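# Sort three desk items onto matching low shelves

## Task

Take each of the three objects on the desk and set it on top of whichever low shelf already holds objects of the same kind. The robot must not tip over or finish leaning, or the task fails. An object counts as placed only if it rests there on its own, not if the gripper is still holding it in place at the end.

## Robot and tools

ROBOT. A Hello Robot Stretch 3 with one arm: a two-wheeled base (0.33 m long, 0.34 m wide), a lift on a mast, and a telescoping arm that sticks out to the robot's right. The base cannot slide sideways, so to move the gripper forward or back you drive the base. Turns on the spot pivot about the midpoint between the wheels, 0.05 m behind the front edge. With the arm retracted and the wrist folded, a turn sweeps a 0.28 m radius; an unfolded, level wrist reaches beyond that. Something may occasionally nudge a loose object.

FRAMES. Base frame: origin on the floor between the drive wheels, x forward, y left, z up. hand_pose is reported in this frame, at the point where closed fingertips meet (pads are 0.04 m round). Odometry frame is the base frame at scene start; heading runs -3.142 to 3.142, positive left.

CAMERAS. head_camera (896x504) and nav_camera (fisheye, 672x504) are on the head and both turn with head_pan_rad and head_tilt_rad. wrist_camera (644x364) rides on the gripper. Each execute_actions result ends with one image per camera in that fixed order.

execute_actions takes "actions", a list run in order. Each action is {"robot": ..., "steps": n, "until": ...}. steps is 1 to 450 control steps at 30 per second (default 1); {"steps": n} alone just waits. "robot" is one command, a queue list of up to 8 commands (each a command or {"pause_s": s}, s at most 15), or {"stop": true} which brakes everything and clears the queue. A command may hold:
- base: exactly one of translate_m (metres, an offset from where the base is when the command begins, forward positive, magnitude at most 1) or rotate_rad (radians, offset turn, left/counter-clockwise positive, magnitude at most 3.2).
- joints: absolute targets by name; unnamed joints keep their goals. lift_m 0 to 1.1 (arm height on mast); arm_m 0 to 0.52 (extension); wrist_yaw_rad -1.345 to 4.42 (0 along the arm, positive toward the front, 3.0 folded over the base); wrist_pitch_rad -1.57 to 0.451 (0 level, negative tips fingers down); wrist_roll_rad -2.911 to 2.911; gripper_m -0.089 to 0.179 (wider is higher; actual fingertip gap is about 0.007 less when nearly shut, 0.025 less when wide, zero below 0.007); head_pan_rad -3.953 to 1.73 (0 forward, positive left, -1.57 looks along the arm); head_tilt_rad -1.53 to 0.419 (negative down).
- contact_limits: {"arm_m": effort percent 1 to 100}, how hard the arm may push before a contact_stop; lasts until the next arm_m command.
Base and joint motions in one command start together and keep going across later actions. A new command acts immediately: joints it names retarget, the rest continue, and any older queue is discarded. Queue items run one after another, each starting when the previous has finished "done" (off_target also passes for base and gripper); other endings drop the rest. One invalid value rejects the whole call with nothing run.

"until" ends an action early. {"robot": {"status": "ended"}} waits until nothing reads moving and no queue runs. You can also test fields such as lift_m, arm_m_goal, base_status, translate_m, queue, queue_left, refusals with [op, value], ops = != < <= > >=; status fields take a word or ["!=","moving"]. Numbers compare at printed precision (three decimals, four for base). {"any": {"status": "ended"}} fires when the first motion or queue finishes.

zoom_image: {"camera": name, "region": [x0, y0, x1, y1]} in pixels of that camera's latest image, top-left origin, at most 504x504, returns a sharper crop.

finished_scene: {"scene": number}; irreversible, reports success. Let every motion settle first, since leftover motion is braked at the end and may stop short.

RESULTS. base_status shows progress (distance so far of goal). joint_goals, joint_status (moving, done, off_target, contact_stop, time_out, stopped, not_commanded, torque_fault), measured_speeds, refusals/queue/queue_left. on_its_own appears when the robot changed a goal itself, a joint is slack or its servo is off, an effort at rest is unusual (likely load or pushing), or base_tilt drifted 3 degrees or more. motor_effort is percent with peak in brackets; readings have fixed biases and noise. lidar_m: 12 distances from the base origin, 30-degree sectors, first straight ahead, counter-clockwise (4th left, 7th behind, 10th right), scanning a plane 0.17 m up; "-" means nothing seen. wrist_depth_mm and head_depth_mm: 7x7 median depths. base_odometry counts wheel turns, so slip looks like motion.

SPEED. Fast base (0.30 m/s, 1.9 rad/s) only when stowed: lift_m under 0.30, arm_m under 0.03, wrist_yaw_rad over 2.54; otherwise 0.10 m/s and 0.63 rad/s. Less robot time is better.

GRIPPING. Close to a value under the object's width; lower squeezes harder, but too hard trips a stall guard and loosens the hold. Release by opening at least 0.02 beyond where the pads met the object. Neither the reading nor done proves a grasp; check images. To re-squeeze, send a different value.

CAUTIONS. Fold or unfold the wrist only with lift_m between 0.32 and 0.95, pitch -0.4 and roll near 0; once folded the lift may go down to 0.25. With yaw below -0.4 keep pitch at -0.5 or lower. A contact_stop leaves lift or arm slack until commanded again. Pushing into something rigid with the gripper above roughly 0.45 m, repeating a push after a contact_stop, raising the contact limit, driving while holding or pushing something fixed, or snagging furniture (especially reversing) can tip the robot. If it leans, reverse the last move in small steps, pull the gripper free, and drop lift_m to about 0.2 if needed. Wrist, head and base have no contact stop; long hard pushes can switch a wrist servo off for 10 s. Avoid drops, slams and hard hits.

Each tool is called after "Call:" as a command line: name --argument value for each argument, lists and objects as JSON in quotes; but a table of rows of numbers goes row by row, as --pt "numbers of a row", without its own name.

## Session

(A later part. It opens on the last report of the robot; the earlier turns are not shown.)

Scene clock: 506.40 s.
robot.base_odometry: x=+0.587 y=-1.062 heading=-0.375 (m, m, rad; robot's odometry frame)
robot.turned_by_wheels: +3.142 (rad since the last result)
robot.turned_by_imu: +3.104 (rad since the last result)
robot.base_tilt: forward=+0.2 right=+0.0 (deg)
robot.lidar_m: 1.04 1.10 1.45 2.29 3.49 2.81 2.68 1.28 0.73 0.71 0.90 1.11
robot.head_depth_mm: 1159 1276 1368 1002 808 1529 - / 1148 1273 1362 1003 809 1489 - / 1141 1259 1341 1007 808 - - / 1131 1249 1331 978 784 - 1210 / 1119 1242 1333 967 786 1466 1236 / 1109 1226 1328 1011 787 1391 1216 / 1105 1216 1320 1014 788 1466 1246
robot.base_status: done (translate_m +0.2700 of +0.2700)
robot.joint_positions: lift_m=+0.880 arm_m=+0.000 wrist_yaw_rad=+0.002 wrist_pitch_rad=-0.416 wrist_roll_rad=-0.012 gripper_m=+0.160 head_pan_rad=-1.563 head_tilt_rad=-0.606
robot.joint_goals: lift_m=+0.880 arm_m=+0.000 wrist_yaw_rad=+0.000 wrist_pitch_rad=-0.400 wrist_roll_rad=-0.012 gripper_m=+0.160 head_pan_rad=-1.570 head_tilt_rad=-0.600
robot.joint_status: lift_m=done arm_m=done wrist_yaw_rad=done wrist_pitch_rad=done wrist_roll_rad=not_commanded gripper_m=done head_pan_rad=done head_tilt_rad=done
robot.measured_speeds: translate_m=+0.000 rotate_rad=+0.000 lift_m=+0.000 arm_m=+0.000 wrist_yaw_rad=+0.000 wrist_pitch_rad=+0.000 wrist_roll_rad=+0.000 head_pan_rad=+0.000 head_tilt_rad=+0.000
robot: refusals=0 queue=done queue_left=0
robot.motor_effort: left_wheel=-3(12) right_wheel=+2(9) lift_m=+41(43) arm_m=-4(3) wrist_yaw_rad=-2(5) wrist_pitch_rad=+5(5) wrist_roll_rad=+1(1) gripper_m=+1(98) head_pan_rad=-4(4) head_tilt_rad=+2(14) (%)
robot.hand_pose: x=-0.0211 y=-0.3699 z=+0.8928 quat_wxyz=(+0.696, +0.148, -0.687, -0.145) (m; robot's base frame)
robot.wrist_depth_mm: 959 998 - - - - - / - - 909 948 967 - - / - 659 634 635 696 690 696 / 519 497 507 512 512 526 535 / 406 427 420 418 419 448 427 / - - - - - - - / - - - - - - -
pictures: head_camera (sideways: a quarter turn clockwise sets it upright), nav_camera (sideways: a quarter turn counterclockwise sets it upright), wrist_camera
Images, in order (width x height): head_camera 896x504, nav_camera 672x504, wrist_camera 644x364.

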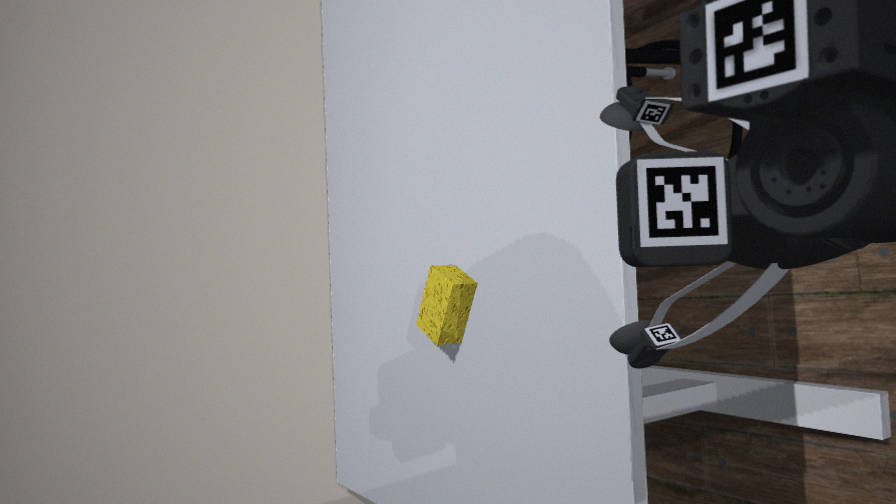

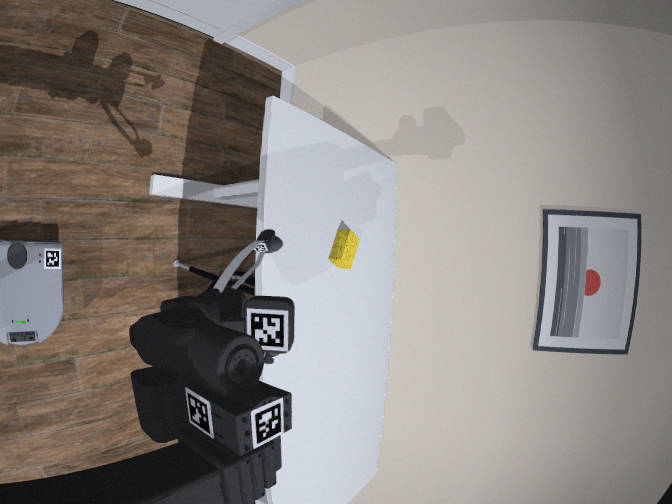

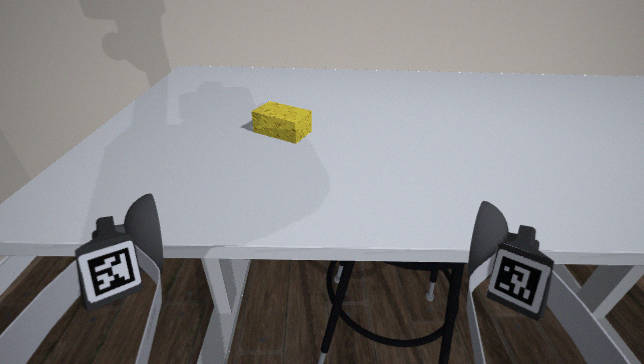

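Call:
execute_actions --actions '[{"robot":[{"base":{"translate_m":0.065},"joints":{"arm_m":0.28}},{"joints":{"lift_m":0.73}},{"joints":{"arm_m":0.38}}],"steps":450,"until":{"robot":{"status":"ended"}}}]'

Scene clock: 521.10 s.
robot.base_odometry: x=+0.648 y=-1.086 heading=-0.375 (m, m, rad; robot's odometry frame)
robot.turned_by_wheels: +0.000 (rad since the last result)
robot.turned_by_imu: +0.001 (rad since the last result)
robot.base_tilt: forward=+0.3 right=+0.0 (deg)
robot.lidar_m: 0.97 1.03 1.36 2.27 3.50 2.86 2.75 1.32 0.76 0.71 0.89 1.04
robot.head_depth_mm: 1153 1277 1363 998 805 1357 - / 1147 1267 1350 1047 - 1409 1224 / 1136 1258 1345 1094 758 1395 1234 / 1121 1250 1336 1032 762 1466 1241 / 1118 1235 1332 1008 787 1422 1238 / 1109 1218 1320 1013 789 1393 1214 / 1103 1213 1335 1012 789 1470 1246
robot.base_status: done (translate_m +0.0650 of +0.0650)
robot.joint_positions: lift_m=+0.730 arm_m=+0.380 wrist_yaw_rad=+0.001 wrist_pitch_rad=-0.416 wrist_roll_rad=-0.012 gripper_m=+0.160 head_pan_rad=-1.563 head_tilt_rad=-0.606
robot.joint_goals: lift_m=+0.730 arm_m=+0.380 wrist_yaw_rad=+0.000 wrist_pitch_rad=-0.400 wrist_roll_rad=-0.012 gripper_m=+0.160 head_pan_rad=-1.570 head_tilt_rad=-0.600
robot.joint_status: lift_m=done arm_m=done wrist_yaw_rad=done wrist_pitch_rad=done wrist_roll_rad=not_commanded gripper_m=done head_pan_rad=done head_tilt_rad=done
robot.measured_speeds: translate_m=+0.000 rotate_rad=+0.000 lift_m=+0.000 arm_m=+0.000 wrist_yaw_rad=+0.000 wrist_pitch_rad=+0.000 wrist_roll_rad=+0.000 head_pan_rad=+0.000 head_tilt_rad=+0.000
robot: refusals=0 queue=done queue_left=0
robot.motor_effort: left_wheel=-2(6) right_wheel=+3(6) lift_m=+28(42) arm_m=+6(6) wrist_yaw_rad=-1(2) wrist_pitch_rad=+5(5) wrist_roll_rad=+1(1) gripper_m=+0(1) head_pan_rad=-4(4) head_tilt_rad=+2(2) (%)
robot.hand_pose: x=-0.0214 y=-0.7492 z=+0.7433 quat_wxyz=(+0.696, +0.147, -0.687, -0.145) (m; robot's base frame)
robot.wrist_depth_mm: 633 624 634 623 642 661 644 / 436 442 443 461 468 487 486 / 315 315 232 220 328 334 338 / 240 242 234 209 252 253 257 / 197 207 201 204 204 215 208 / - 164 170 172 172 168 176 / 145 146 146 148 149 150 151
pictures: head_camera (sideways: a quarter turn clockwise sets it upright), nav_camera (sideways: a quarter turn counterclockwise sets it upright), wrist_camera
Images, in order (width x height): head_camera 896x504, nav_camera 672x504, wrist_camera 644x364.

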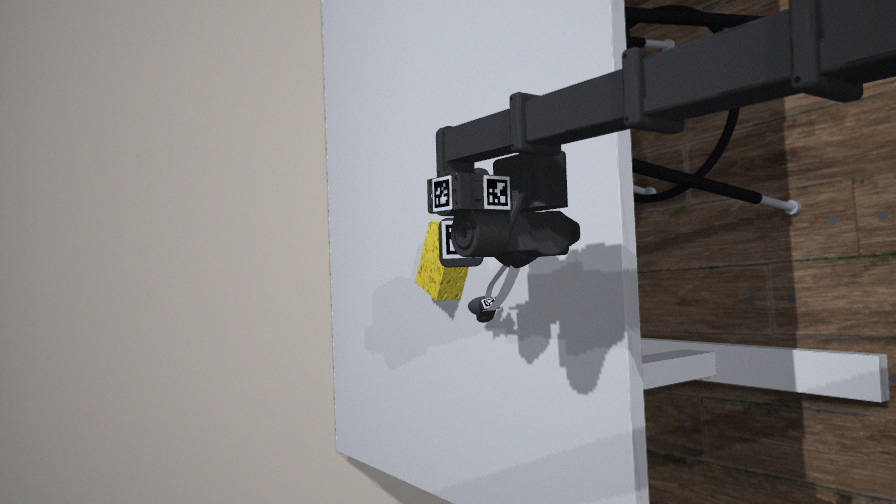

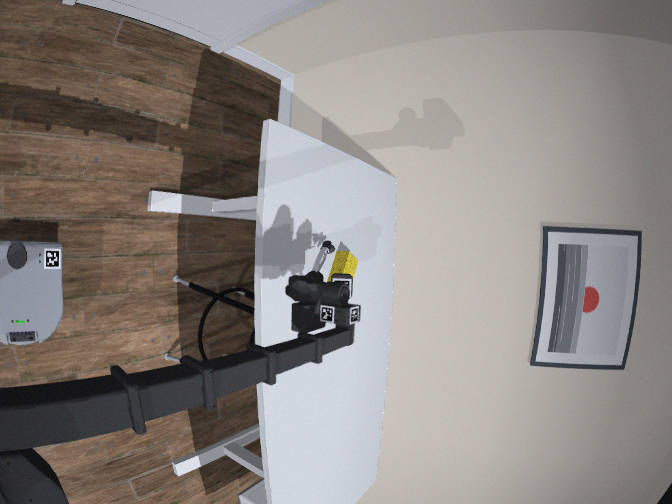

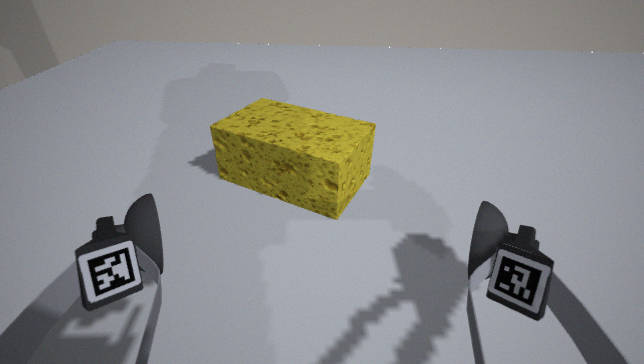

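Call:
execute_actions --actions '[{"robot":[{"base":{"translate_m":0.02},"joints":{"gripper_m":0.175}},{"joints":{"arm_m":0.475,"lift_m":0.726}}],"steps":450,"until":{"robot":{"status":"ended"}}}]'

Scene clock: 528.40 s.
robot.base_odometry: x=+0.666 y=-1.093 heading=-0.375 (m, m, rad; robot's odometry frame)
robot.turned_by_wheels: +0.000 (rad since the last result)
robot.turned_by_imu: +0.001 (rad since the last result)
robot.base_tilt: forward=+0.2 right=+0.0 (deg)
robot.lidar_m: 0.95 1.01 1.33 2.26 3.49 2.89 2.76 1.34 0.78 0.72 0.89 1.02
robot.head_depth_mm: 1153 1278 1362 999 806 1458 - / 1142 1267 1350 1044 - 1389 1229 / 1130 1256 1338 - 781 1426 1237 / 1122 1250 1327 972 786 1456 1241 / 1116 1236 1330 1010 786 1426 1239 / 1108 1226 1326 1008 787 1427 1237 / 1101 1216 1334 1010 790 1472 1242
robot.base_status: done (translate_m +0.0200 of +0.0200)
robot.joint_positions: lift_m=+0.726 arm_m=+0.475 wrist_yaw_rad=+0.001 wrist_pitch_rad=-0.416 wrist_roll_rad=-0.012 gripper_m=+0.175 head_pan_rad=-1.563 head_tilt_rad=-0.606
robot.joint_goals: lift_m=+0.726 arm_m=+0.475 wrist_yaw_rad=+0.000 wrist_pitch_rad=-0.400 wrist_roll_rad=-0.012 gripper_m=+0.175 head_pan_rad=-1.570 head_tilt_rad=-0.600
robot.joint_status: lift_m=done arm_m=done wrist_yaw_rad=done wrist_pitch_rad=done wrist_roll_rad=not_commanded gripper_m=done head_pan_rad=done head_tilt_rad=done
robot.measured_speeds: translate_m=+0.000 rotate_rad=+0.000 lift_m=+0.000 arm_m=+0.000 wrist_yaw_rad=+0.000 wrist_pitch_rad=+0.000 wrist_roll_rad=+0.000 head_pan_rad=+0.000 head_tilt_rad=+0.000
robot: refusals=0 queue=done queue_left=0
robot.motor_effort: left_wheel=-3(6) right_wheel=+2(7) lift_m=+28(27) arm_m=+6(10) wrist_yaw_rad=-1(1) wrist_pitch_rad=+5(5) wrist_roll_rad=+1(0) gripper_m=+0(73) head_pan_rad=-4(3) head_tilt_rad=+1(2) (%)
robot.hand_pose: x=-0.0214 y=-0.8442 z=+0.7393 quat_wxyz=(+0.696, +0.147, -0.687, -0.145) (m; robot's base frame)
robot.wrist_depth_mm: 543 549 552 554 573 557 571 / 427 422 436 442 451 472 473 / 298 303 309 315 318 319 327 / 232 237 170 165 247 249 253 / 197 194 141 132 139 208 204 / - 163 155 124 121 165 170 / 140 141 142 138 140 146 146
pictures: head_camera (sideways: a quarter turn clockwise sets it upright), nav_camera (sideways: a quarter turn counterclockwise sets it upright), wrist_camera
Images, in order (width x height): head_camera 896x504, nav_camera 672x504, wrist_camera 644x364.

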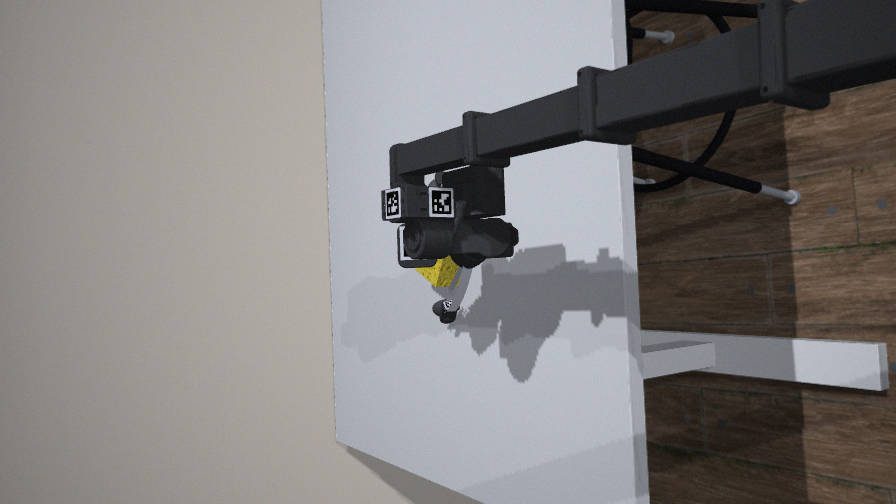

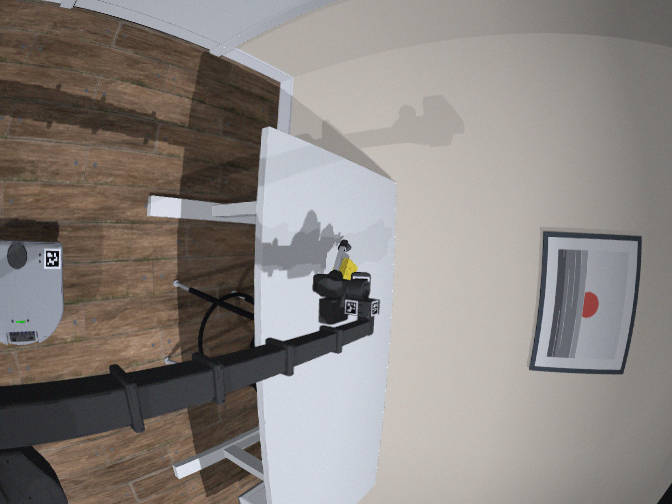

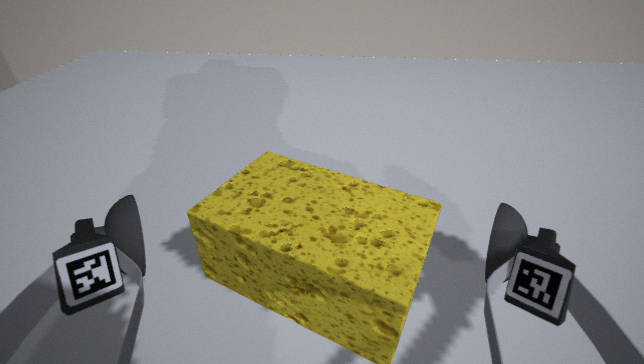

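Call:
execute_actions --actions '[{"robot":[{"joints":{"gripper_m":0.06}},{"pause_s":0.5},{"joints":{"lift_m":0.8}},{"joints":{"arm_m":0.0}}],"steps":450,"until":{"robot":{"status":"ended"}}}]'

Scene clock: 546.93 s.
robot.base_odometry: x=+0.666 y=-1.093 heading=-0.375 (m, m, rad; robot's odometry frame)
robot.turned_by_wheels: +0.000 (rad since the last result)
robot.turned_by_imu: +0.002 (rad since the last result)
robot.base_tilt: forward=+0.2 right=+0.0 (deg)
robot.lidar_m: 0.95 1.01 1.33 2.26 3.50 2.88 2.77 1.34 0.78 0.72 0.89 1.02
robot.head_depth_mm: 1150 1283 1363 1001 808 1419 1290 / 1141 1268 1350 1004 809 1453 1295 / 1137 1256 1343 1004 785 1503 - / 1124 1243 1327 982 787 1526 1225 / 1114 1235 1335 1009 784 1426 1233 / 1108 1220 1319 1010 788 1432 1229 / 1103 1212 1340 1013 788 1467 1243
robot.base_status: done (translate_m +0.0200 of +0.0200)
robot.joint_positions: lift_m=+0.800 arm_m=+0.000 wrist_yaw_rad=+0.000 wrist_pitch_rad=-0.416 wrist_roll_rad=-0.012 gripper_m=+0.060 head_pan_rad=-1.563 head_tilt_rad=-0.606
robot.joint_goals: lift_m=+0.800 arm_m=+0.000 wrist_yaw_rad=+0.000 wrist_pitch_rad=-0.400 wrist_roll_rad=-0.012 gripper_m=+0.060 head_pan_rad=-1.570 head_tilt_rad=-0.600
robot.joint_status: lift_m=done arm_m=done wrist_yaw_rad=done wrist_pitch_rad=done wrist_roll_rad=not_commanded gripper_m=done head_pan_rad=done head_tilt_rad=done
robot.measured_speeds: translate_m=+0.000 rotate_rad=+0.000 lift_m=+0.000 arm_m=+0.000 wrist_yaw_rad=+0.000 wrist_pitch_rad=+0.000 wrist_roll_rad=+0.000 head_pan_rad=+0.000 head_tilt_rad=+0.000
robot: refusals=0 queue=done queue_left=0
robot.motor_effort: left_wheel=-3(3) right_wheel=+2(2) lift_m=+42(43) arm_m=-4(0) wrist_yaw_rad=-1(1) wrist_pitch_rad=+5(5) wrist_roll_rad=+1(0) gripper_m=+0(100) head_pan_rad=-3(4) head_tilt_rad=+2(2) (%)
robot.hand_pose: x=-0.0214 y=-0.3699 z=+0.8128 quat_wxyz=(+0.696, +0.147, -0.687, -0.145) (m; robot's base frame)
robot.wrist_depth_mm: 990 982 - - - - - / - - 698 628 716 717 740 / - 462 478 490 495 504 507 / 363 362 371 373 378 385 385 / - - - - 588 594 - / - - - - - - - / 952 963 968 973 967 - -
pictures: head_camera (sideways: a quarter turn clockwise sets it upright), nav_camera (sideways: a quarter turn counterclockwise sets it upright), wrist_camera
Images, in order (width x height): head_camera 896x504, nav_camera 672x504, wrist_camera 644x364.

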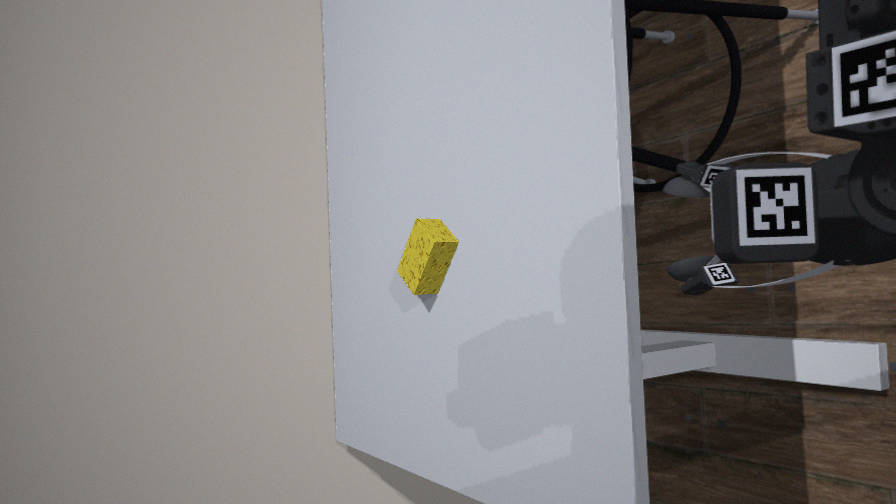

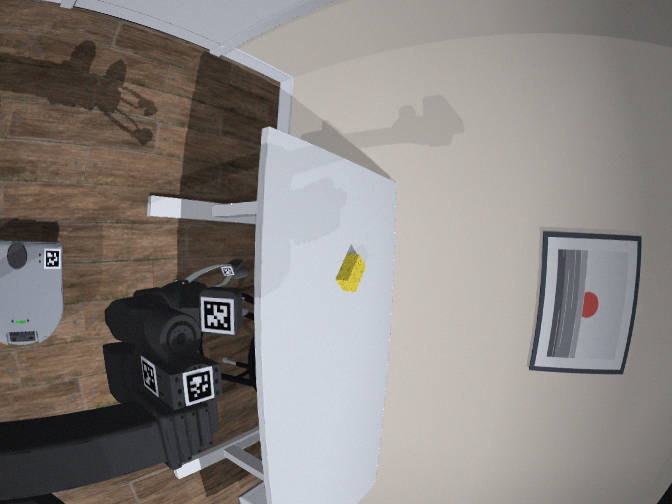

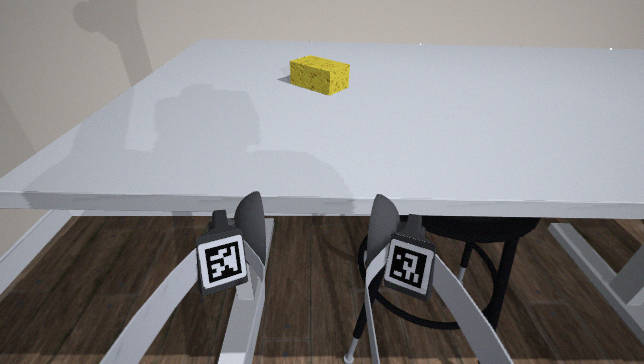

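Call:
execute_actions --actions '[{"robot":[{"base":{"rotate_rad":-0.45},"joints":{"gripper_m":0.16,"lift_m":0.8}},{"base":{"translate_m":0.41}},{"joints":{"arm_m":0.25}},{"joints":{"lift_m":0.735}}],"steps":450,"until":{"robot":{"status":"ended"}}}]'

Scene clock: 574.10 s.
robot.base_odometry: x=+0.945 y=-1.394 heading=-0.825 (m, m, rad; robot's odometry frame)
robot.turned_by_wheels: -0.450 (rad since the last result)
robot.turned_by_imu: -0.443 (rad since the last result)
robot.base_tilt: forward=+0.2 right=+0.0 (deg)
robot.lidar_m: 0.63 0.61 0.63 0.92 1.81 3.55 3.21 3.10 0.72 0.69 0.70 0.84
robot.head_depth_mm: 1321 1505 1404 1001 779 1501 - / 1239 1390 1401 1002 - 1197 1235 / 1171 1302 1375 1008 - 1354 1241 / 1105 1217 1323 930 798 643 1234 / 1041 1149 1257 1008 787 646 1181 / 989 1090 1196 1013 786 645 1189 / 942 1030 1131 1013 842 1430 1240
robot.base_status: done (translate_m +0.4100 of +0.4100)
robot.joint_positions: lift_m=+0.735 arm_m=+0.250 wrist_yaw_rad=+0.000 wrist_pitch_rad=-0.416 wrist_roll_rad=-0.012 gripper_m=+0.160 head_pan_rad=-1.563 head_tilt_rad=-0.606
robot.joint_goals: lift_m=+0.735 arm_m=+0.250 wrist_yaw_rad=+0.000 wrist_pitch_rad=-0.400 wrist_roll_rad=-0.012 gripper_m=+0.160 head_pan_rad=-1.570 head_tilt_rad=-0.600
robot.joint_status: lift_m=done arm_m=done wrist_yaw_rad=done wrist_pitch_rad=done wrist_roll_rad=not_commanded gripper_m=done head_pan_rad=done head_tilt_rad=done
robot.measured_speeds: translate_m=+0.000 rotate_rad=+0.000 lift_m=+0.000 arm_m=+0.000 wrist_yaw_rad=+0.000 wrist_pitch_rad=+0.000 wrist_roll_rad=+0.000 head_pan_rad=+0.000 head_tilt_rad=+0.000
robot: refusals=0 queue=done queue_left=0
robot.motor_effort: left_wheel=+4(11) right_wheel=-3(6) lift_m=+28(42) arm_m=+6(8) wrist_yaw_rad=-1(1) wrist_pitch_rad=+5(5) wrist_roll_rad=+1(1) gripper_m=+0(100) head_pan_rad=-3(4) head_tilt_rad=+2(2) (%)
robot.hand_pose: x=-0.0214 y=-0.6192 z=+0.7483 quat_wxyz=(+0.696, +0.147, -0.687, -0.145) (m; robot's base frame)
robot.wrist_depth_mm: 519 578 633 716 826 883 916 / 449 462 470 472 496 503 504 / 322 327 329 300 338 347 349 / 251 253 257 258 262 266 267 / 204 215 209 208 212 224 216 / - 169 175 177 178 174 183 / 151 151 153 153 155 155 156
pictures: head_camera (sideways: a quarter turn clockwise sets it upright), nav_camera (sideways: a quarter turn counterclockwise sets it upright), wrist_camera
Images, in order (width x height): head_camera 896x504, nav_camera 672x504, wrist_camera 644x364.

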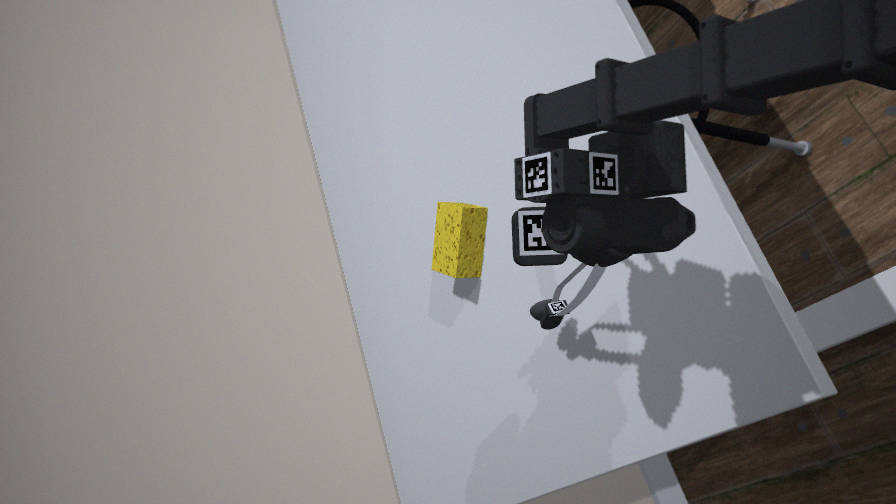

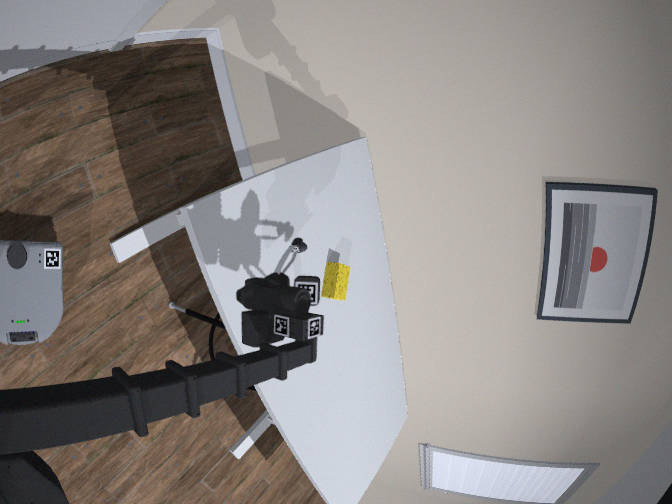

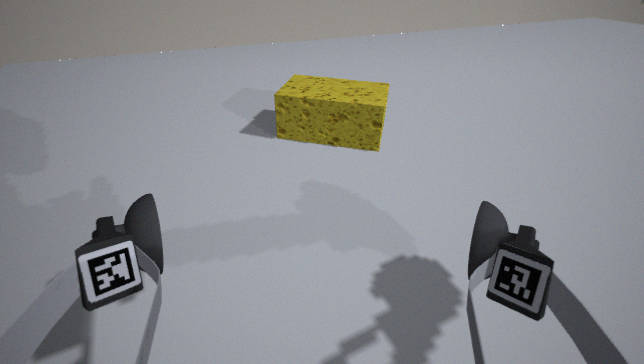

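Call:
execute_actions --actions '[{"robot":[{"base":{"translate_m":-0.012},"joints":{"lift_m":0.727}},{"joints":{"arm_m":0.46}}],"steps":450,"until":{"robot":{"status":"ended"}}}]'

Scene clock: 582.73 s.
robot.base_odometry: x=+0.937 y=-1.385 heading=-0.825 (m, m, rad; robot's odometry frame)
robot.turned_by_wheels: +0.000 (rad since the last result)
robot.turned_by_imu: +0.001 (rad since the last result)
robot.base_tilt: forward=+0.3 right=+0.0 (deg)
robot.lidar_m: 0.64 0.62 0.64 0.93 1.81 3.53 3.18 3.09 0.72 0.70 0.70 0.85
robot.head_depth_mm: 1337 1510 1391 1000 781 1446 - / 1242 1403 1399 1025 - 1166 1223 / 1168 1301 1381 - 784 698 1239 / 1106 1230 1329 1047 788 660 1236 / 1047 1150 1263 1010 786 643 1183 / 995 1091 1209 1010 788 646 1165 / 948 1030 1134 1012 815 1395 1245
robot.base_status: done (translate_m -0.0120 of -0.0120)
robot.joint_positions: lift_m=+0.727 arm_m=+0.460 wrist_yaw_rad=+0.000 wrist_pitch_rad=-0.416 wrist_roll_rad=-0.012 gripper_m=+0.160 head_pan_rad=-1.563 head_tilt_rad=-0.606
robot.joint_goals: lift_m=+0.727 arm_m=+0.460 wrist_yaw_rad=+0.000 wrist_pitch_rad=-0.400 wrist_roll_rad=-0.012 gripper_m=+0.160 head_pan_rad=-1.570 head_tilt_rad=-0.600
robot.joint_status: lift_m=done arm_m=done wrist_yaw_rad=done wrist_pitch_rad=done wrist_roll_rad=not_commanded gripper_m=done head_pan_rad=done head_tilt_rad=done
robot.measured_speeds: translate_m=+0.000 rotate_rad=+0.000 lift_m=+0.000 arm_m=+0.000 wrist_yaw_rad=+0.000 wrist_pitch_rad=+0.000 wrist_roll_rad=+0.000 head_pan_rad=+0.000 head_tilt_rad=+0.000
robot: refusals=0 queue=done queue_left=0
robot.motor_effort: left_wheel=+4(5) right_wheel=-3(8) lift_m=+28(27) arm_m=+6(4) wrist_yaw_rad=-1(0) wrist_pitch_rad=+5(5) wrist_roll_rad=+1(1) gripper_m=+0(0) head_pan_rad=-4(4) head_tilt_rad=+2(2) (%)
robot.hand_pose: x=-0.0214 y=-0.8292 z=+0.7403 quat_wxyz=(+0.696, +0.147, -0.687, -0.145) (m; robot's base frame)
robot.wrist_depth_mm: 391 427 481 542 644 704 843 / 399 442 437 444 455 472 479 / 304 308 307 317 317 323 326 / 236 240 241 243 244 252 253 / 194 202 133 135 141 210 205 / - 156 116 113 114 164 172 / 142 142 131 113 104 146 148
pictures: head_camera (sideways: a quarter turn clockwise sets it upright), nav_camera (sideways: a quarter turn counterclockwise sets it upright), wrist_camera
Images, in order (width x height): head_camera 896x504, nav_camera 672x504, wrist_camera 644x364.

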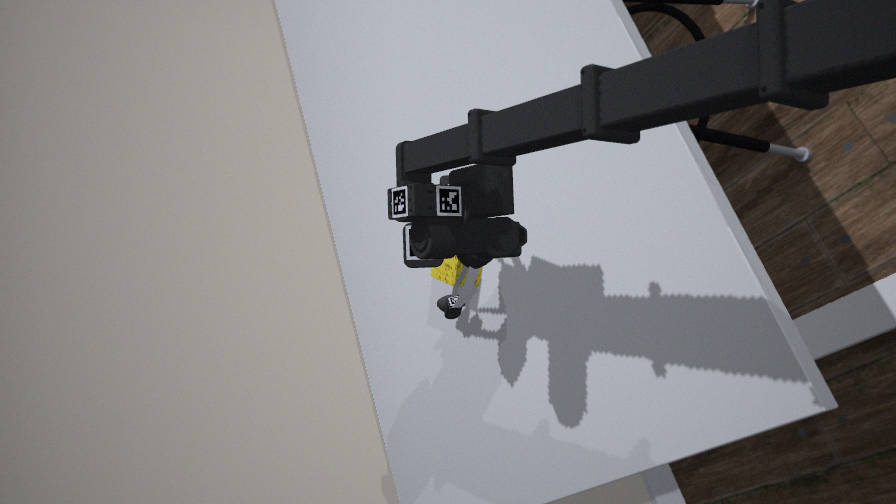

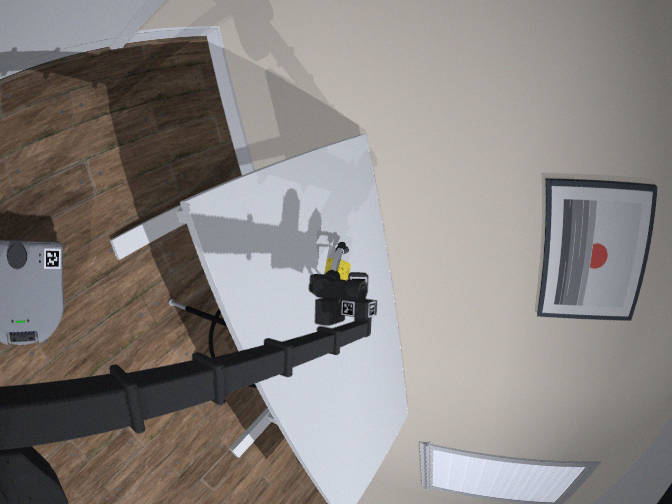

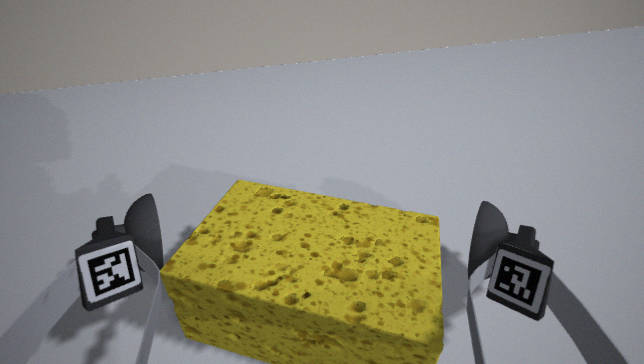

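Similar to the successful box view. Close.

Call:
execute_actions --actions '[{"robot":[{"joints":{"gripper_m":0.05}},{"pause_s":0.5},{"joints":{"lift_m":0.82}},{"joints":{"arm_m":0.0}}],"steps":450,"until":{"robot":{"status":"ended"}}}]'

Scene clock: 594.97 s.
robot.base_odometry: x=+0.937 y=-1.385 heading=-0.825 (m, m, rad; robot's odometry frame)
robot.turned_by_wheels: +0.000 (rad since the last result)
robot.turned_by_imu: +0.002 (rad since the last result)
robot.base_tilt: forward=+0.2 right=+0.0 (deg)
robot.lidar_m: 0.64 0.62 0.64 0.93 1.81 3.54 3.21 3.08 0.72 0.70 0.70 0.85
robot.head_depth_mm: 1330 1517 1393 1003 782 1414 - / 1253 1399 1393 1001 784 1359 - / 1172 1311 1383 1003 785 513 - / 1108 1228 1334 1004 784 512 1227 / 1046 1156 1262 1009 787 629 1178 / 1000 1091 1202 1013 789 645 1164 / 948 1032 1129 1013 815 1400 1242
robot.base_status: done (translate_m -0.0120 of -0.0120)
robot.joint_positions: lift_m=+0.820 arm_m=+0.000 wrist_yaw_rad=+0.000 wrist_pitch_rad=-0.416 wrist_roll_rad=-0.012 gripper_m=+0.069 head_pan_rad=-1.563 head_tilt_rad=-0.606
robot.joint_goals: lift_m=+0.820 arm_m=+0.000 wrist_yaw_rad=+0.000 wrist_pitch_rad=-0.400 wrist_roll_rad=-0.012 gripper_m=+0.068 head_pan_rad=-1.570 head_tilt_rad=-0.600
robot.joint_status: lift_m=done arm_m=done wrist_yaw_rad=done wrist_pitch_rad=done wrist_roll_rad=not_commanded gripper_m=done head_pan_rad=done head_tilt_rad=done
robot.measured_speeds: translate_m=+0.000 rotate_rad=+0.000 lift_m=+0.000 arm_m=+0.000 wrist_yaw_rad=+0.000 wrist_pitch_rad=+0.000 wrist_roll_rad=+0.000 head_pan_rad=+0.000 head_tilt_rad=+0.000
robot: refusals=0 queue=done queue_left=0
robot.on_its_own: gripper_m is held at +0.068, not at your +0.050, by its stall guard, which is not easing now
robot.motor_effort: left_wheel=+4(4) right_wheel=-3(3) lift_m=+42(43) arm_m=-4(7) wrist_yaw_rad=-1(1) wrist_pitch_rad=+5(5) wrist_roll_rad=+1(0) gripper_m=-25(100) head_pan_rad=-4(3) head_tilt_rad=+2(3) (%)
robot.hand_pose: x=-0.0214 y=-0.3699 z=+0.8328 quat_wxyz=(+0.696, +0.147, -0.687, -0.145) (m; robot's base frame)
robot.wrist_depth_mm: 693 774 859 - - - - / 726 748 750 772 799 814 820 / 803 518 532 527 550 554 563 / 850 392 383 165 417 422 442 / 884 331 134 135 135 361 - / 956 267 137 119 117 - - / 999 238 240 135 126 - -
pictures: head_camera (sideways: a quarter turn clockwise sets it upright), nav_camera (sideways: a quarter turn counterclockwise sets it upright), wrist_camera
Images, in order (width x height): head_camera 896x504, nav_camera 672x504, wrist_camera 644x364.

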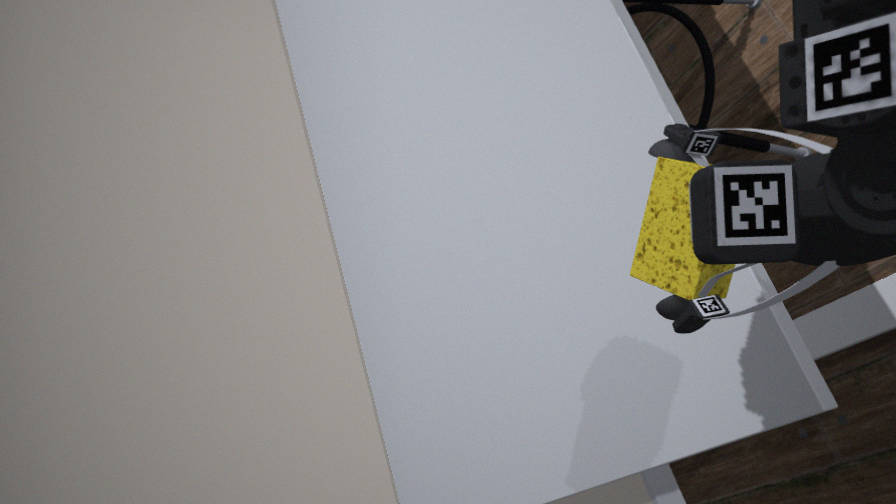

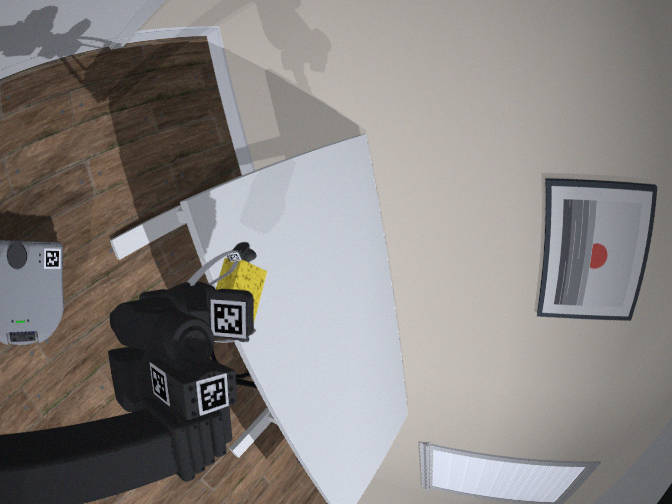

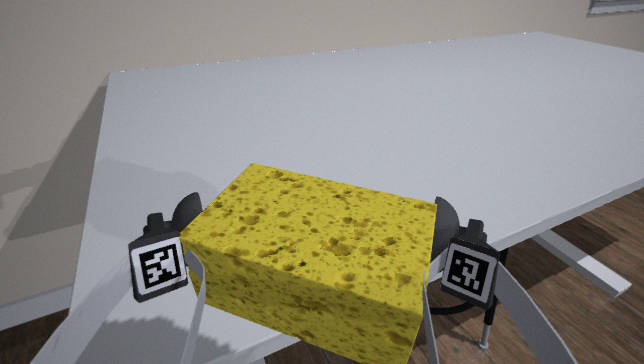

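Call:
execute_actions --actions '[{"robot":[{"base":{"translate_m":-0.4}},{"base":{"rotate_rad":2.438}},{"base":{"translate_m":1.0}},{"base":{"translate_m":1.0}},{"base":{"translate_m":0.55}},{"base":{"rotate_rad":1.154},"joints":{"head_pan_rad":-1.0,"head_tilt_rad":-0.6}}],"steps":450,"until":{"robot":{"status":"ended"}}},{"steps":450,"until":{"robot":{"status":"ended"}}},{"steps":450,"until":{"robot":{"status":"ended"}}}]'

Scene clock: 644.27 s.
robot.base_odometry: x=+0.556 y=+1.456 heading=+2.767 (m, m, rad; robot's odometry frame)
robot.turned_by_wheels: +3.592 (rad since the last result)
robot.turned_by_imu: +3.554 (rad since the last result)
robot.base_tilt: forward=+0.2 right=+0.0 (deg)
robot.lidar_m: 1.47 1.63 2.51 3.29 2.85 1.64 1.46 1.21 0.78 1.06 0.72 1.08
robot.head_depth_mm: 871 955 1053 1174 1328 1429 1236 / 909 999 1107 1224 1409 1457 1235 / 947 1048 1170 1198 1080 1362 1238 / 994 1105 1241 1205 1193 1337 1234 / 1045 1165 1319 1145 1265 1390 1245 / 1100 1232 1406 1207 1402 1432 1240 / 1156 1316 1477 1231 1365 1471 1242
robot.base_status: done (rotate_rad +1.1539 of +1.1540)
robot.joint_positions: lift_m=+0.820 arm_m=+0.000 wrist_yaw_rad=+0.000 wrist_pitch_rad=-0.416 wrist_roll_rad=-0.012 gripper_m=+0.069 head_pan_rad=-1.007 head_tilt_rad=-0.606
robot.joint_goals: lift_m=+0.820 arm_m=+0.000 wrist_yaw_rad=+0.000 wrist_pitch_rad=-0.400 wrist_roll_rad=-0.012 gripper_m=+0.068 head_pan_rad=-1.000 head_tilt_rad=-0.600
robot.joint_status: lift_m=done arm_m=done wrist_yaw_rad=done wrist_pitch_rad=done wrist_roll_rad=not_commanded gripper_m=done head_pan_rad=done head_tilt_rad=done
robot.measured_speeds: translate_m=+0.000 rotate_rad=+0.000 lift_m=+0.000 arm_m=+0.000 wrist_yaw_rad=+0.000 wrist_pitch_rad=+0.000 wrist_roll_rad=+0.000 head_pan_rad=+0.000 head_tilt_rad=+0.000
robot: refusals=0 queue=done queue_left=0
robot.on_its_own: gripper_m is held at +0.068, not at your +0.050, by its stall guard, which is not easing now
robot.motor_effort: left_wheel=-3(9) right_wheel=+2(7) lift_m=+42(42) arm_m=-4(4) wrist_yaw_rad=-1(1) wrist_pitch_rad=+5(5) wrist_roll_rad=+1(1) gripper_m=-24(25) head_pan_rad=+3(34) head_tilt_rad=+2(3) (%)
robot.hand_pose: x=-0.0214 y=-0.3699 z=+0.8328 quat_wxyz=(+0.696, +0.147, -0.687, -0.145) (m; robot's base frame)
robot.wrist_depth_mm: 735 747 749 750 759 758 779 / 781 822 798 816 858 851 845 / 741 765 911 909 938 818 803 / 587 615 829 164 - 681 618 / 836 820 134 135 135 662 862 / 716 719 137 120 118 792 762 / 896 907 952 135 126 891 969
pictures: head_camera (sideways: a quarter turn clockwise sets it upright), nav_camera (sideways: a quarter turn counterclockwise sets it upright), wrist_camera
Images, in order (width x height): head_camera 896x504, nav_camera 672x504, wrist_camera 644x364.

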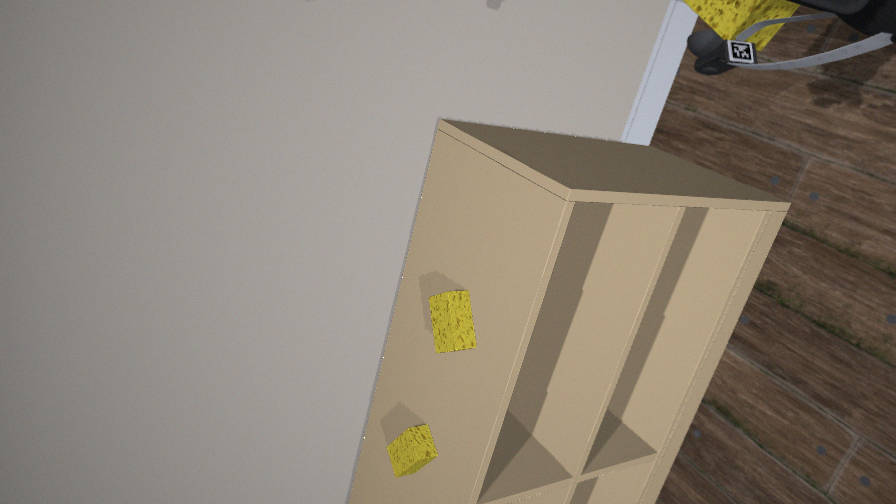

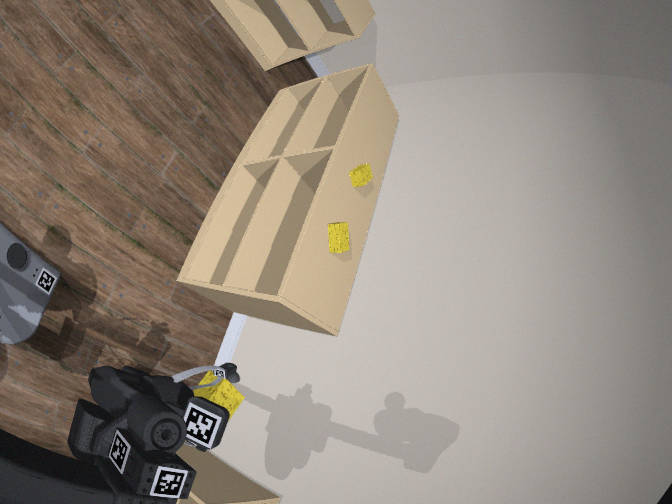

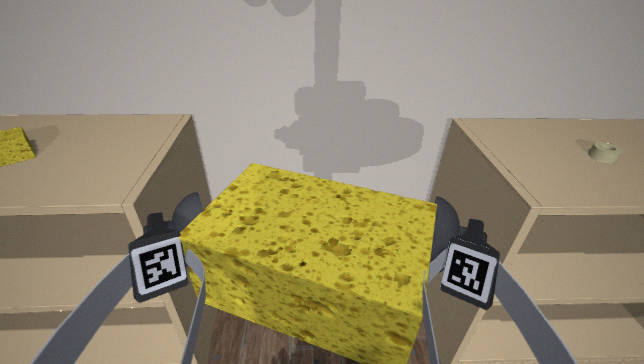

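Call:
execute_actions --actions '[{"robot":[{"base":{"translate_m":0.44},"joints":{"head_pan_rad":-1.57,"head_tilt_rad":-0.7}},{"joints":{"arm_m":0.45}},{"joints":{"lift_m":0.64}}],"steps":450,"until":{"robot":{"status":"ended"}}}]'

Scene clock: 667.10 s.
robot.base_odometry: x=+0.147 y=+1.617 heading=+2.767 (m, m, rad; robot's odometry frame)
robot.turned_by_wheels: +0.000 (rad since the last result)
robot.turned_by_imu: +0.002 (rad since the last result)
robot.base_tilt: forward=+0.2 right=+0.0 (deg)
robot.lidar_m: 1.04 1.27 1.93 3.20 3.41 2.04 1.90 1.06 1.09 0.66 0.75 1.12
robot.head_depth_mm: 900 1014 1163 1359 1556 1379 1199 / 890 1006 1150 1339 1560 - 1179 / 881 994 1131 - 1047 1287 1189 / 875 982 1123 1142 1145 1294 1199 / 863 970 1105 1069 1114 1267 1192 / 857 959 1096 1069 1116 1244 1192 / 851 952 1084 1070 943 1218 1198
robot.base_status: done (translate_m +0.4400 of +0.4400)
robot.joint_positions: lift_m=+0.640 arm_m=+0.450 wrist_yaw_rad=+0.000 wrist_pitch_rad=-0.417 wrist_roll_rad=-0.012 gripper_m=+0.069 head_pan_rad=-1.563 head_tilt_rad=-0.691
robot.joint_goals: lift_m=+0.640 arm_m=+0.450 wrist_yaw_rad=+0.000 wrist_pitch_rad=-0.400 wrist_roll_rad=-0.012 gripper_m=+0.068 head_pan_rad=-1.570 head_tilt_rad=-0.700
robot.joint_status: lift_m=done arm_m=done wrist_yaw_rad=done wrist_pitch_rad=done wrist_roll_rad=not_commanded gripper_m=done head_pan_rad=done head_tilt_rad=done
robot.measured_speeds: translate_m=+0.000 rotate_rad=+0.000 lift_m=+0.000 arm_m=+0.000 wrist_yaw_rad=+0.000 wrist_pitch_rad=+0.000 wrist_roll_rad=+0.000 head_pan_rad=+0.000 head_tilt_rad=+0.000
robot: refusals=0 queue=done queue_left=0
robot.on_its_own: gripper_m is held at +0.068, not at your +0.050, by its stall guard, which is not easing now
robot.motor_effort: left_wheel=-3(5) right_wheel=+2(6) lift_m=+28(42) arm_m=+6(9) wrist_yaw_rad=-1(1) wrist_pitch_rad=+5(5) wrist_roll_rad=+1(0) gripper_m=-24(25) head_pan_rad=-4(33) head_tilt_rad=-4(13) (%)
robot.hand_pose: x=-0.0214 y=-0.8192 z=+0.6532 quat_wxyz=(+0.696, +0.147, -0.687, -0.145) (m; robot's base frame)
robot.wrist_depth_mm: 295 300 301 306 309 315 316 / 322 327 330 335 342 345 349 / 346 344 355 356 370 379 384 / 274 279 268 166 302 425 438 / 225 231 134 134 135 483 495 / 190 186 137 120 118 532 581 / - 166 162 135 126 170 683
pictures: head_camera (sideways: a quarter turn clockwise sets it upright), nav_camera (sideways: a quarter turn counterclockwise sets it upright), wrist_camera
Images, in order (width x height): head_camera 896x504, nav_camera 672x504, wrist_camera 644x364.

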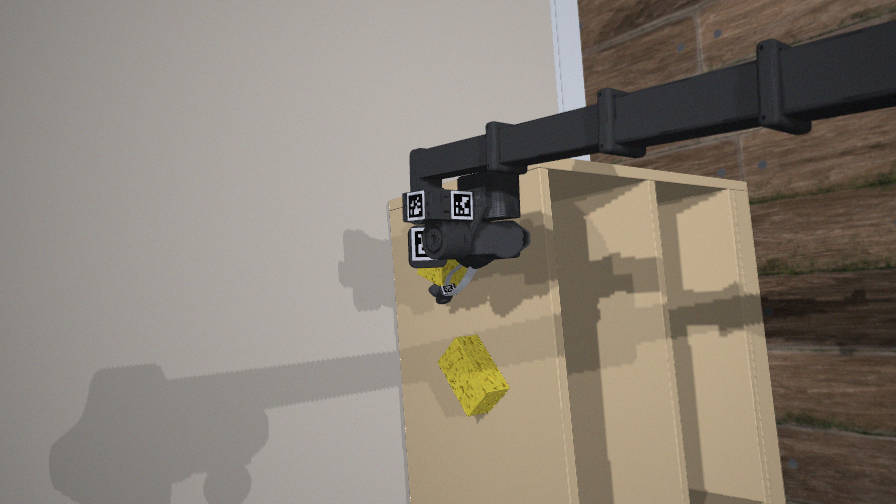

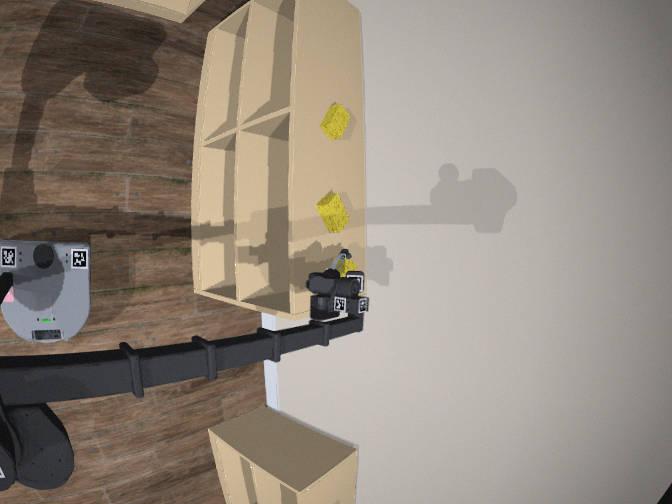

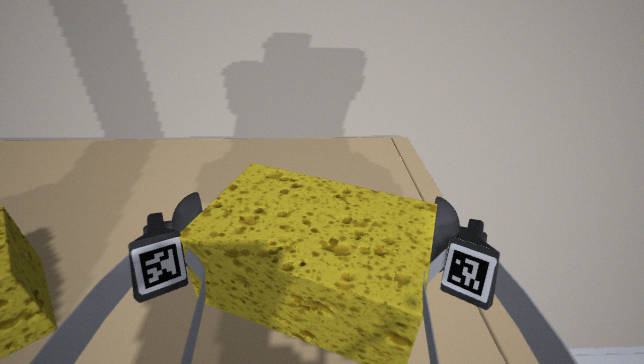

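Call:
execute_actions --actions '[{"robot":[{"base":{"translate_m":0.035},"joints":{"arm_m":0.41}},{"joints":{"lift_m":0.622}},{"joints":{"gripper_m":0.12}},{"joints":{"lift_m":0.7}},{"joints":{"arm_m":0.1}}],"steps":450,"until":{"robot":{"status":"ended"}}}]'

Scene clock: 682.43 s.
robot.base_odometry: x=+0.114 y=+1.630 heading=+2.767 (m, m, rad; robot's odometry frame)
robot.turned_by_wheels: +0.000 (rad since the last result)
robot.turned_by_imu: +0.001 (rad since the last result)
robot.base_tilt: forward=+0.2 right=+0.0 (deg)
robot.lidar_m: 1.01 1.25 1.88 3.22 3.43 2.08 1.94 1.09 0.68 0.67 0.73 1.09
robot.head_depth_mm: 898 1012 1156 1360 1561 1421 - / 889 1001 1143 1343 1564 - - / 880 989 1132 1068 983 - 1144 / 873 977 1114 1067 913 1293 1165 / 863 969 1105 1033 1118 1270 1194 / 856 958 1092 1068 1118 1243 1192 / 848 952 1078 1070 944 1215 1189
robot.base_status: done (translate_m +0.0350 of +0.0350)
robot.joint_positions: lift_m=+0.700 arm_m=+0.100 wrist_yaw_rad=+0.000 wrist_pitch_rad=-0.417 wrist_roll_rad=-0.012 gripper_m=+0.120 head_pan_rad=-1.563 head_tilt_rad=-0.691
robot.joint_goals: lift_m=+0.700 arm_m=+0.100 wrist_yaw_rad=+0.000 wrist_pitch_rad=-0.400 wrist_roll_rad=-0.012 gripper_m=+0.120 head_pan_rad=-1.570 head_tilt_rad=-0.700
robot.joint_status: lift_m=done arm_m=done wrist_yaw_rad=done wrist_pitch_rad=done wrist_roll_rad=not_commanded gripper_m=done head_pan_rad=done head_tilt_rad=done
robot.measured_speeds: translate_m=+0.000 rotate_rad=+0.000 lift_m=+0.000 arm_m=+0.000 wrist_yaw_rad=+0.000 wrist_pitch_rad=+0.000 wrist_roll_rad=+0.000 head_pan_rad=+0.000 head_tilt_rad=+0.000
robot: refusals=0 queue=done queue_left=0
robot.motor_effort: left_wheel=-3(5) right_wheel=+2(7) lift_m=+42(44) arm_m=-4(3) wrist_yaw_rad=-1(1) wrist_pitch_rad=+5(5) wrist_roll_rad=+0(1) gripper_m=-2(88) head_pan_rad=-3(4) head_tilt_rad=-4(4) (%)
robot.hand_pose: x=-0.0214 y=-0.4699 z=+0.7127 quat_wxyz=(+0.696, +0.147, -0.687, -0.146) (m; robot's base frame)
robot.wrist_depth_mm: 610 621 626 613 644 632 654 / 637 639 661 655 692 712 731 / 448 497 451 497 591 794 791 / 372 387 370 168 394 892 840 / 550 683 134 135 136 989 936 / 524 547 138 120 116 - 946 / 520 530 731 135 124 872 856
pictures: head_camera (sideways: a quarter turn clockwise sets it upright), nav_camera (sideways: a quarter turn counterclockwise sets it upright), wrist_camera
Images, in order (width x height): head_camera 896x504, nav_camera 672x504, wrist_camera 644x364.

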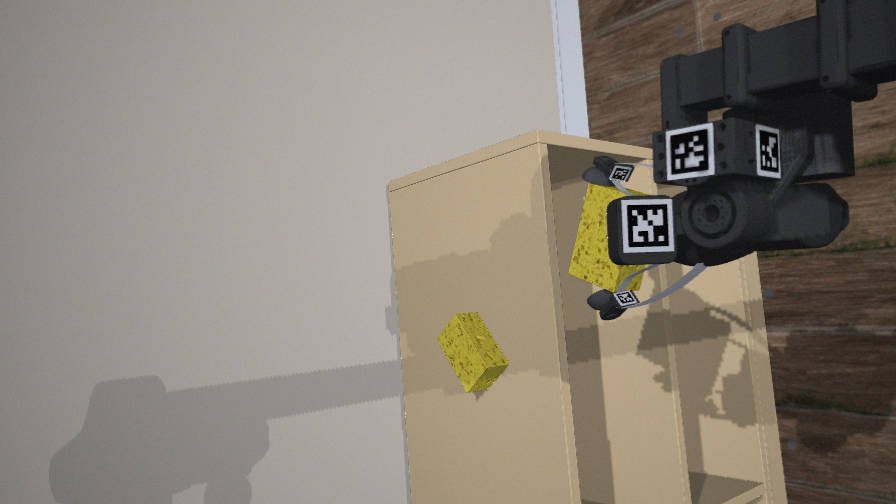

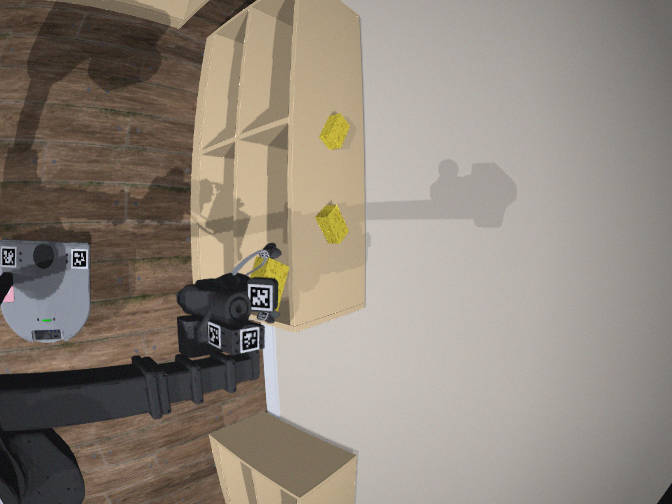

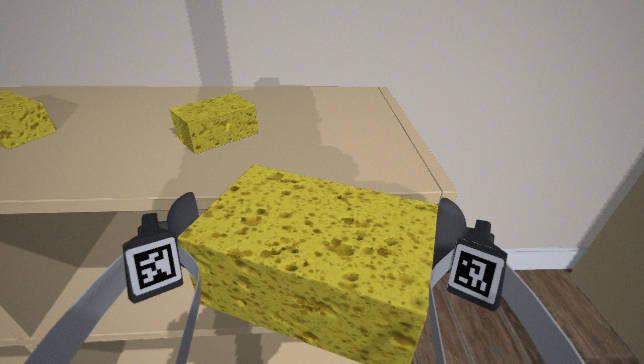

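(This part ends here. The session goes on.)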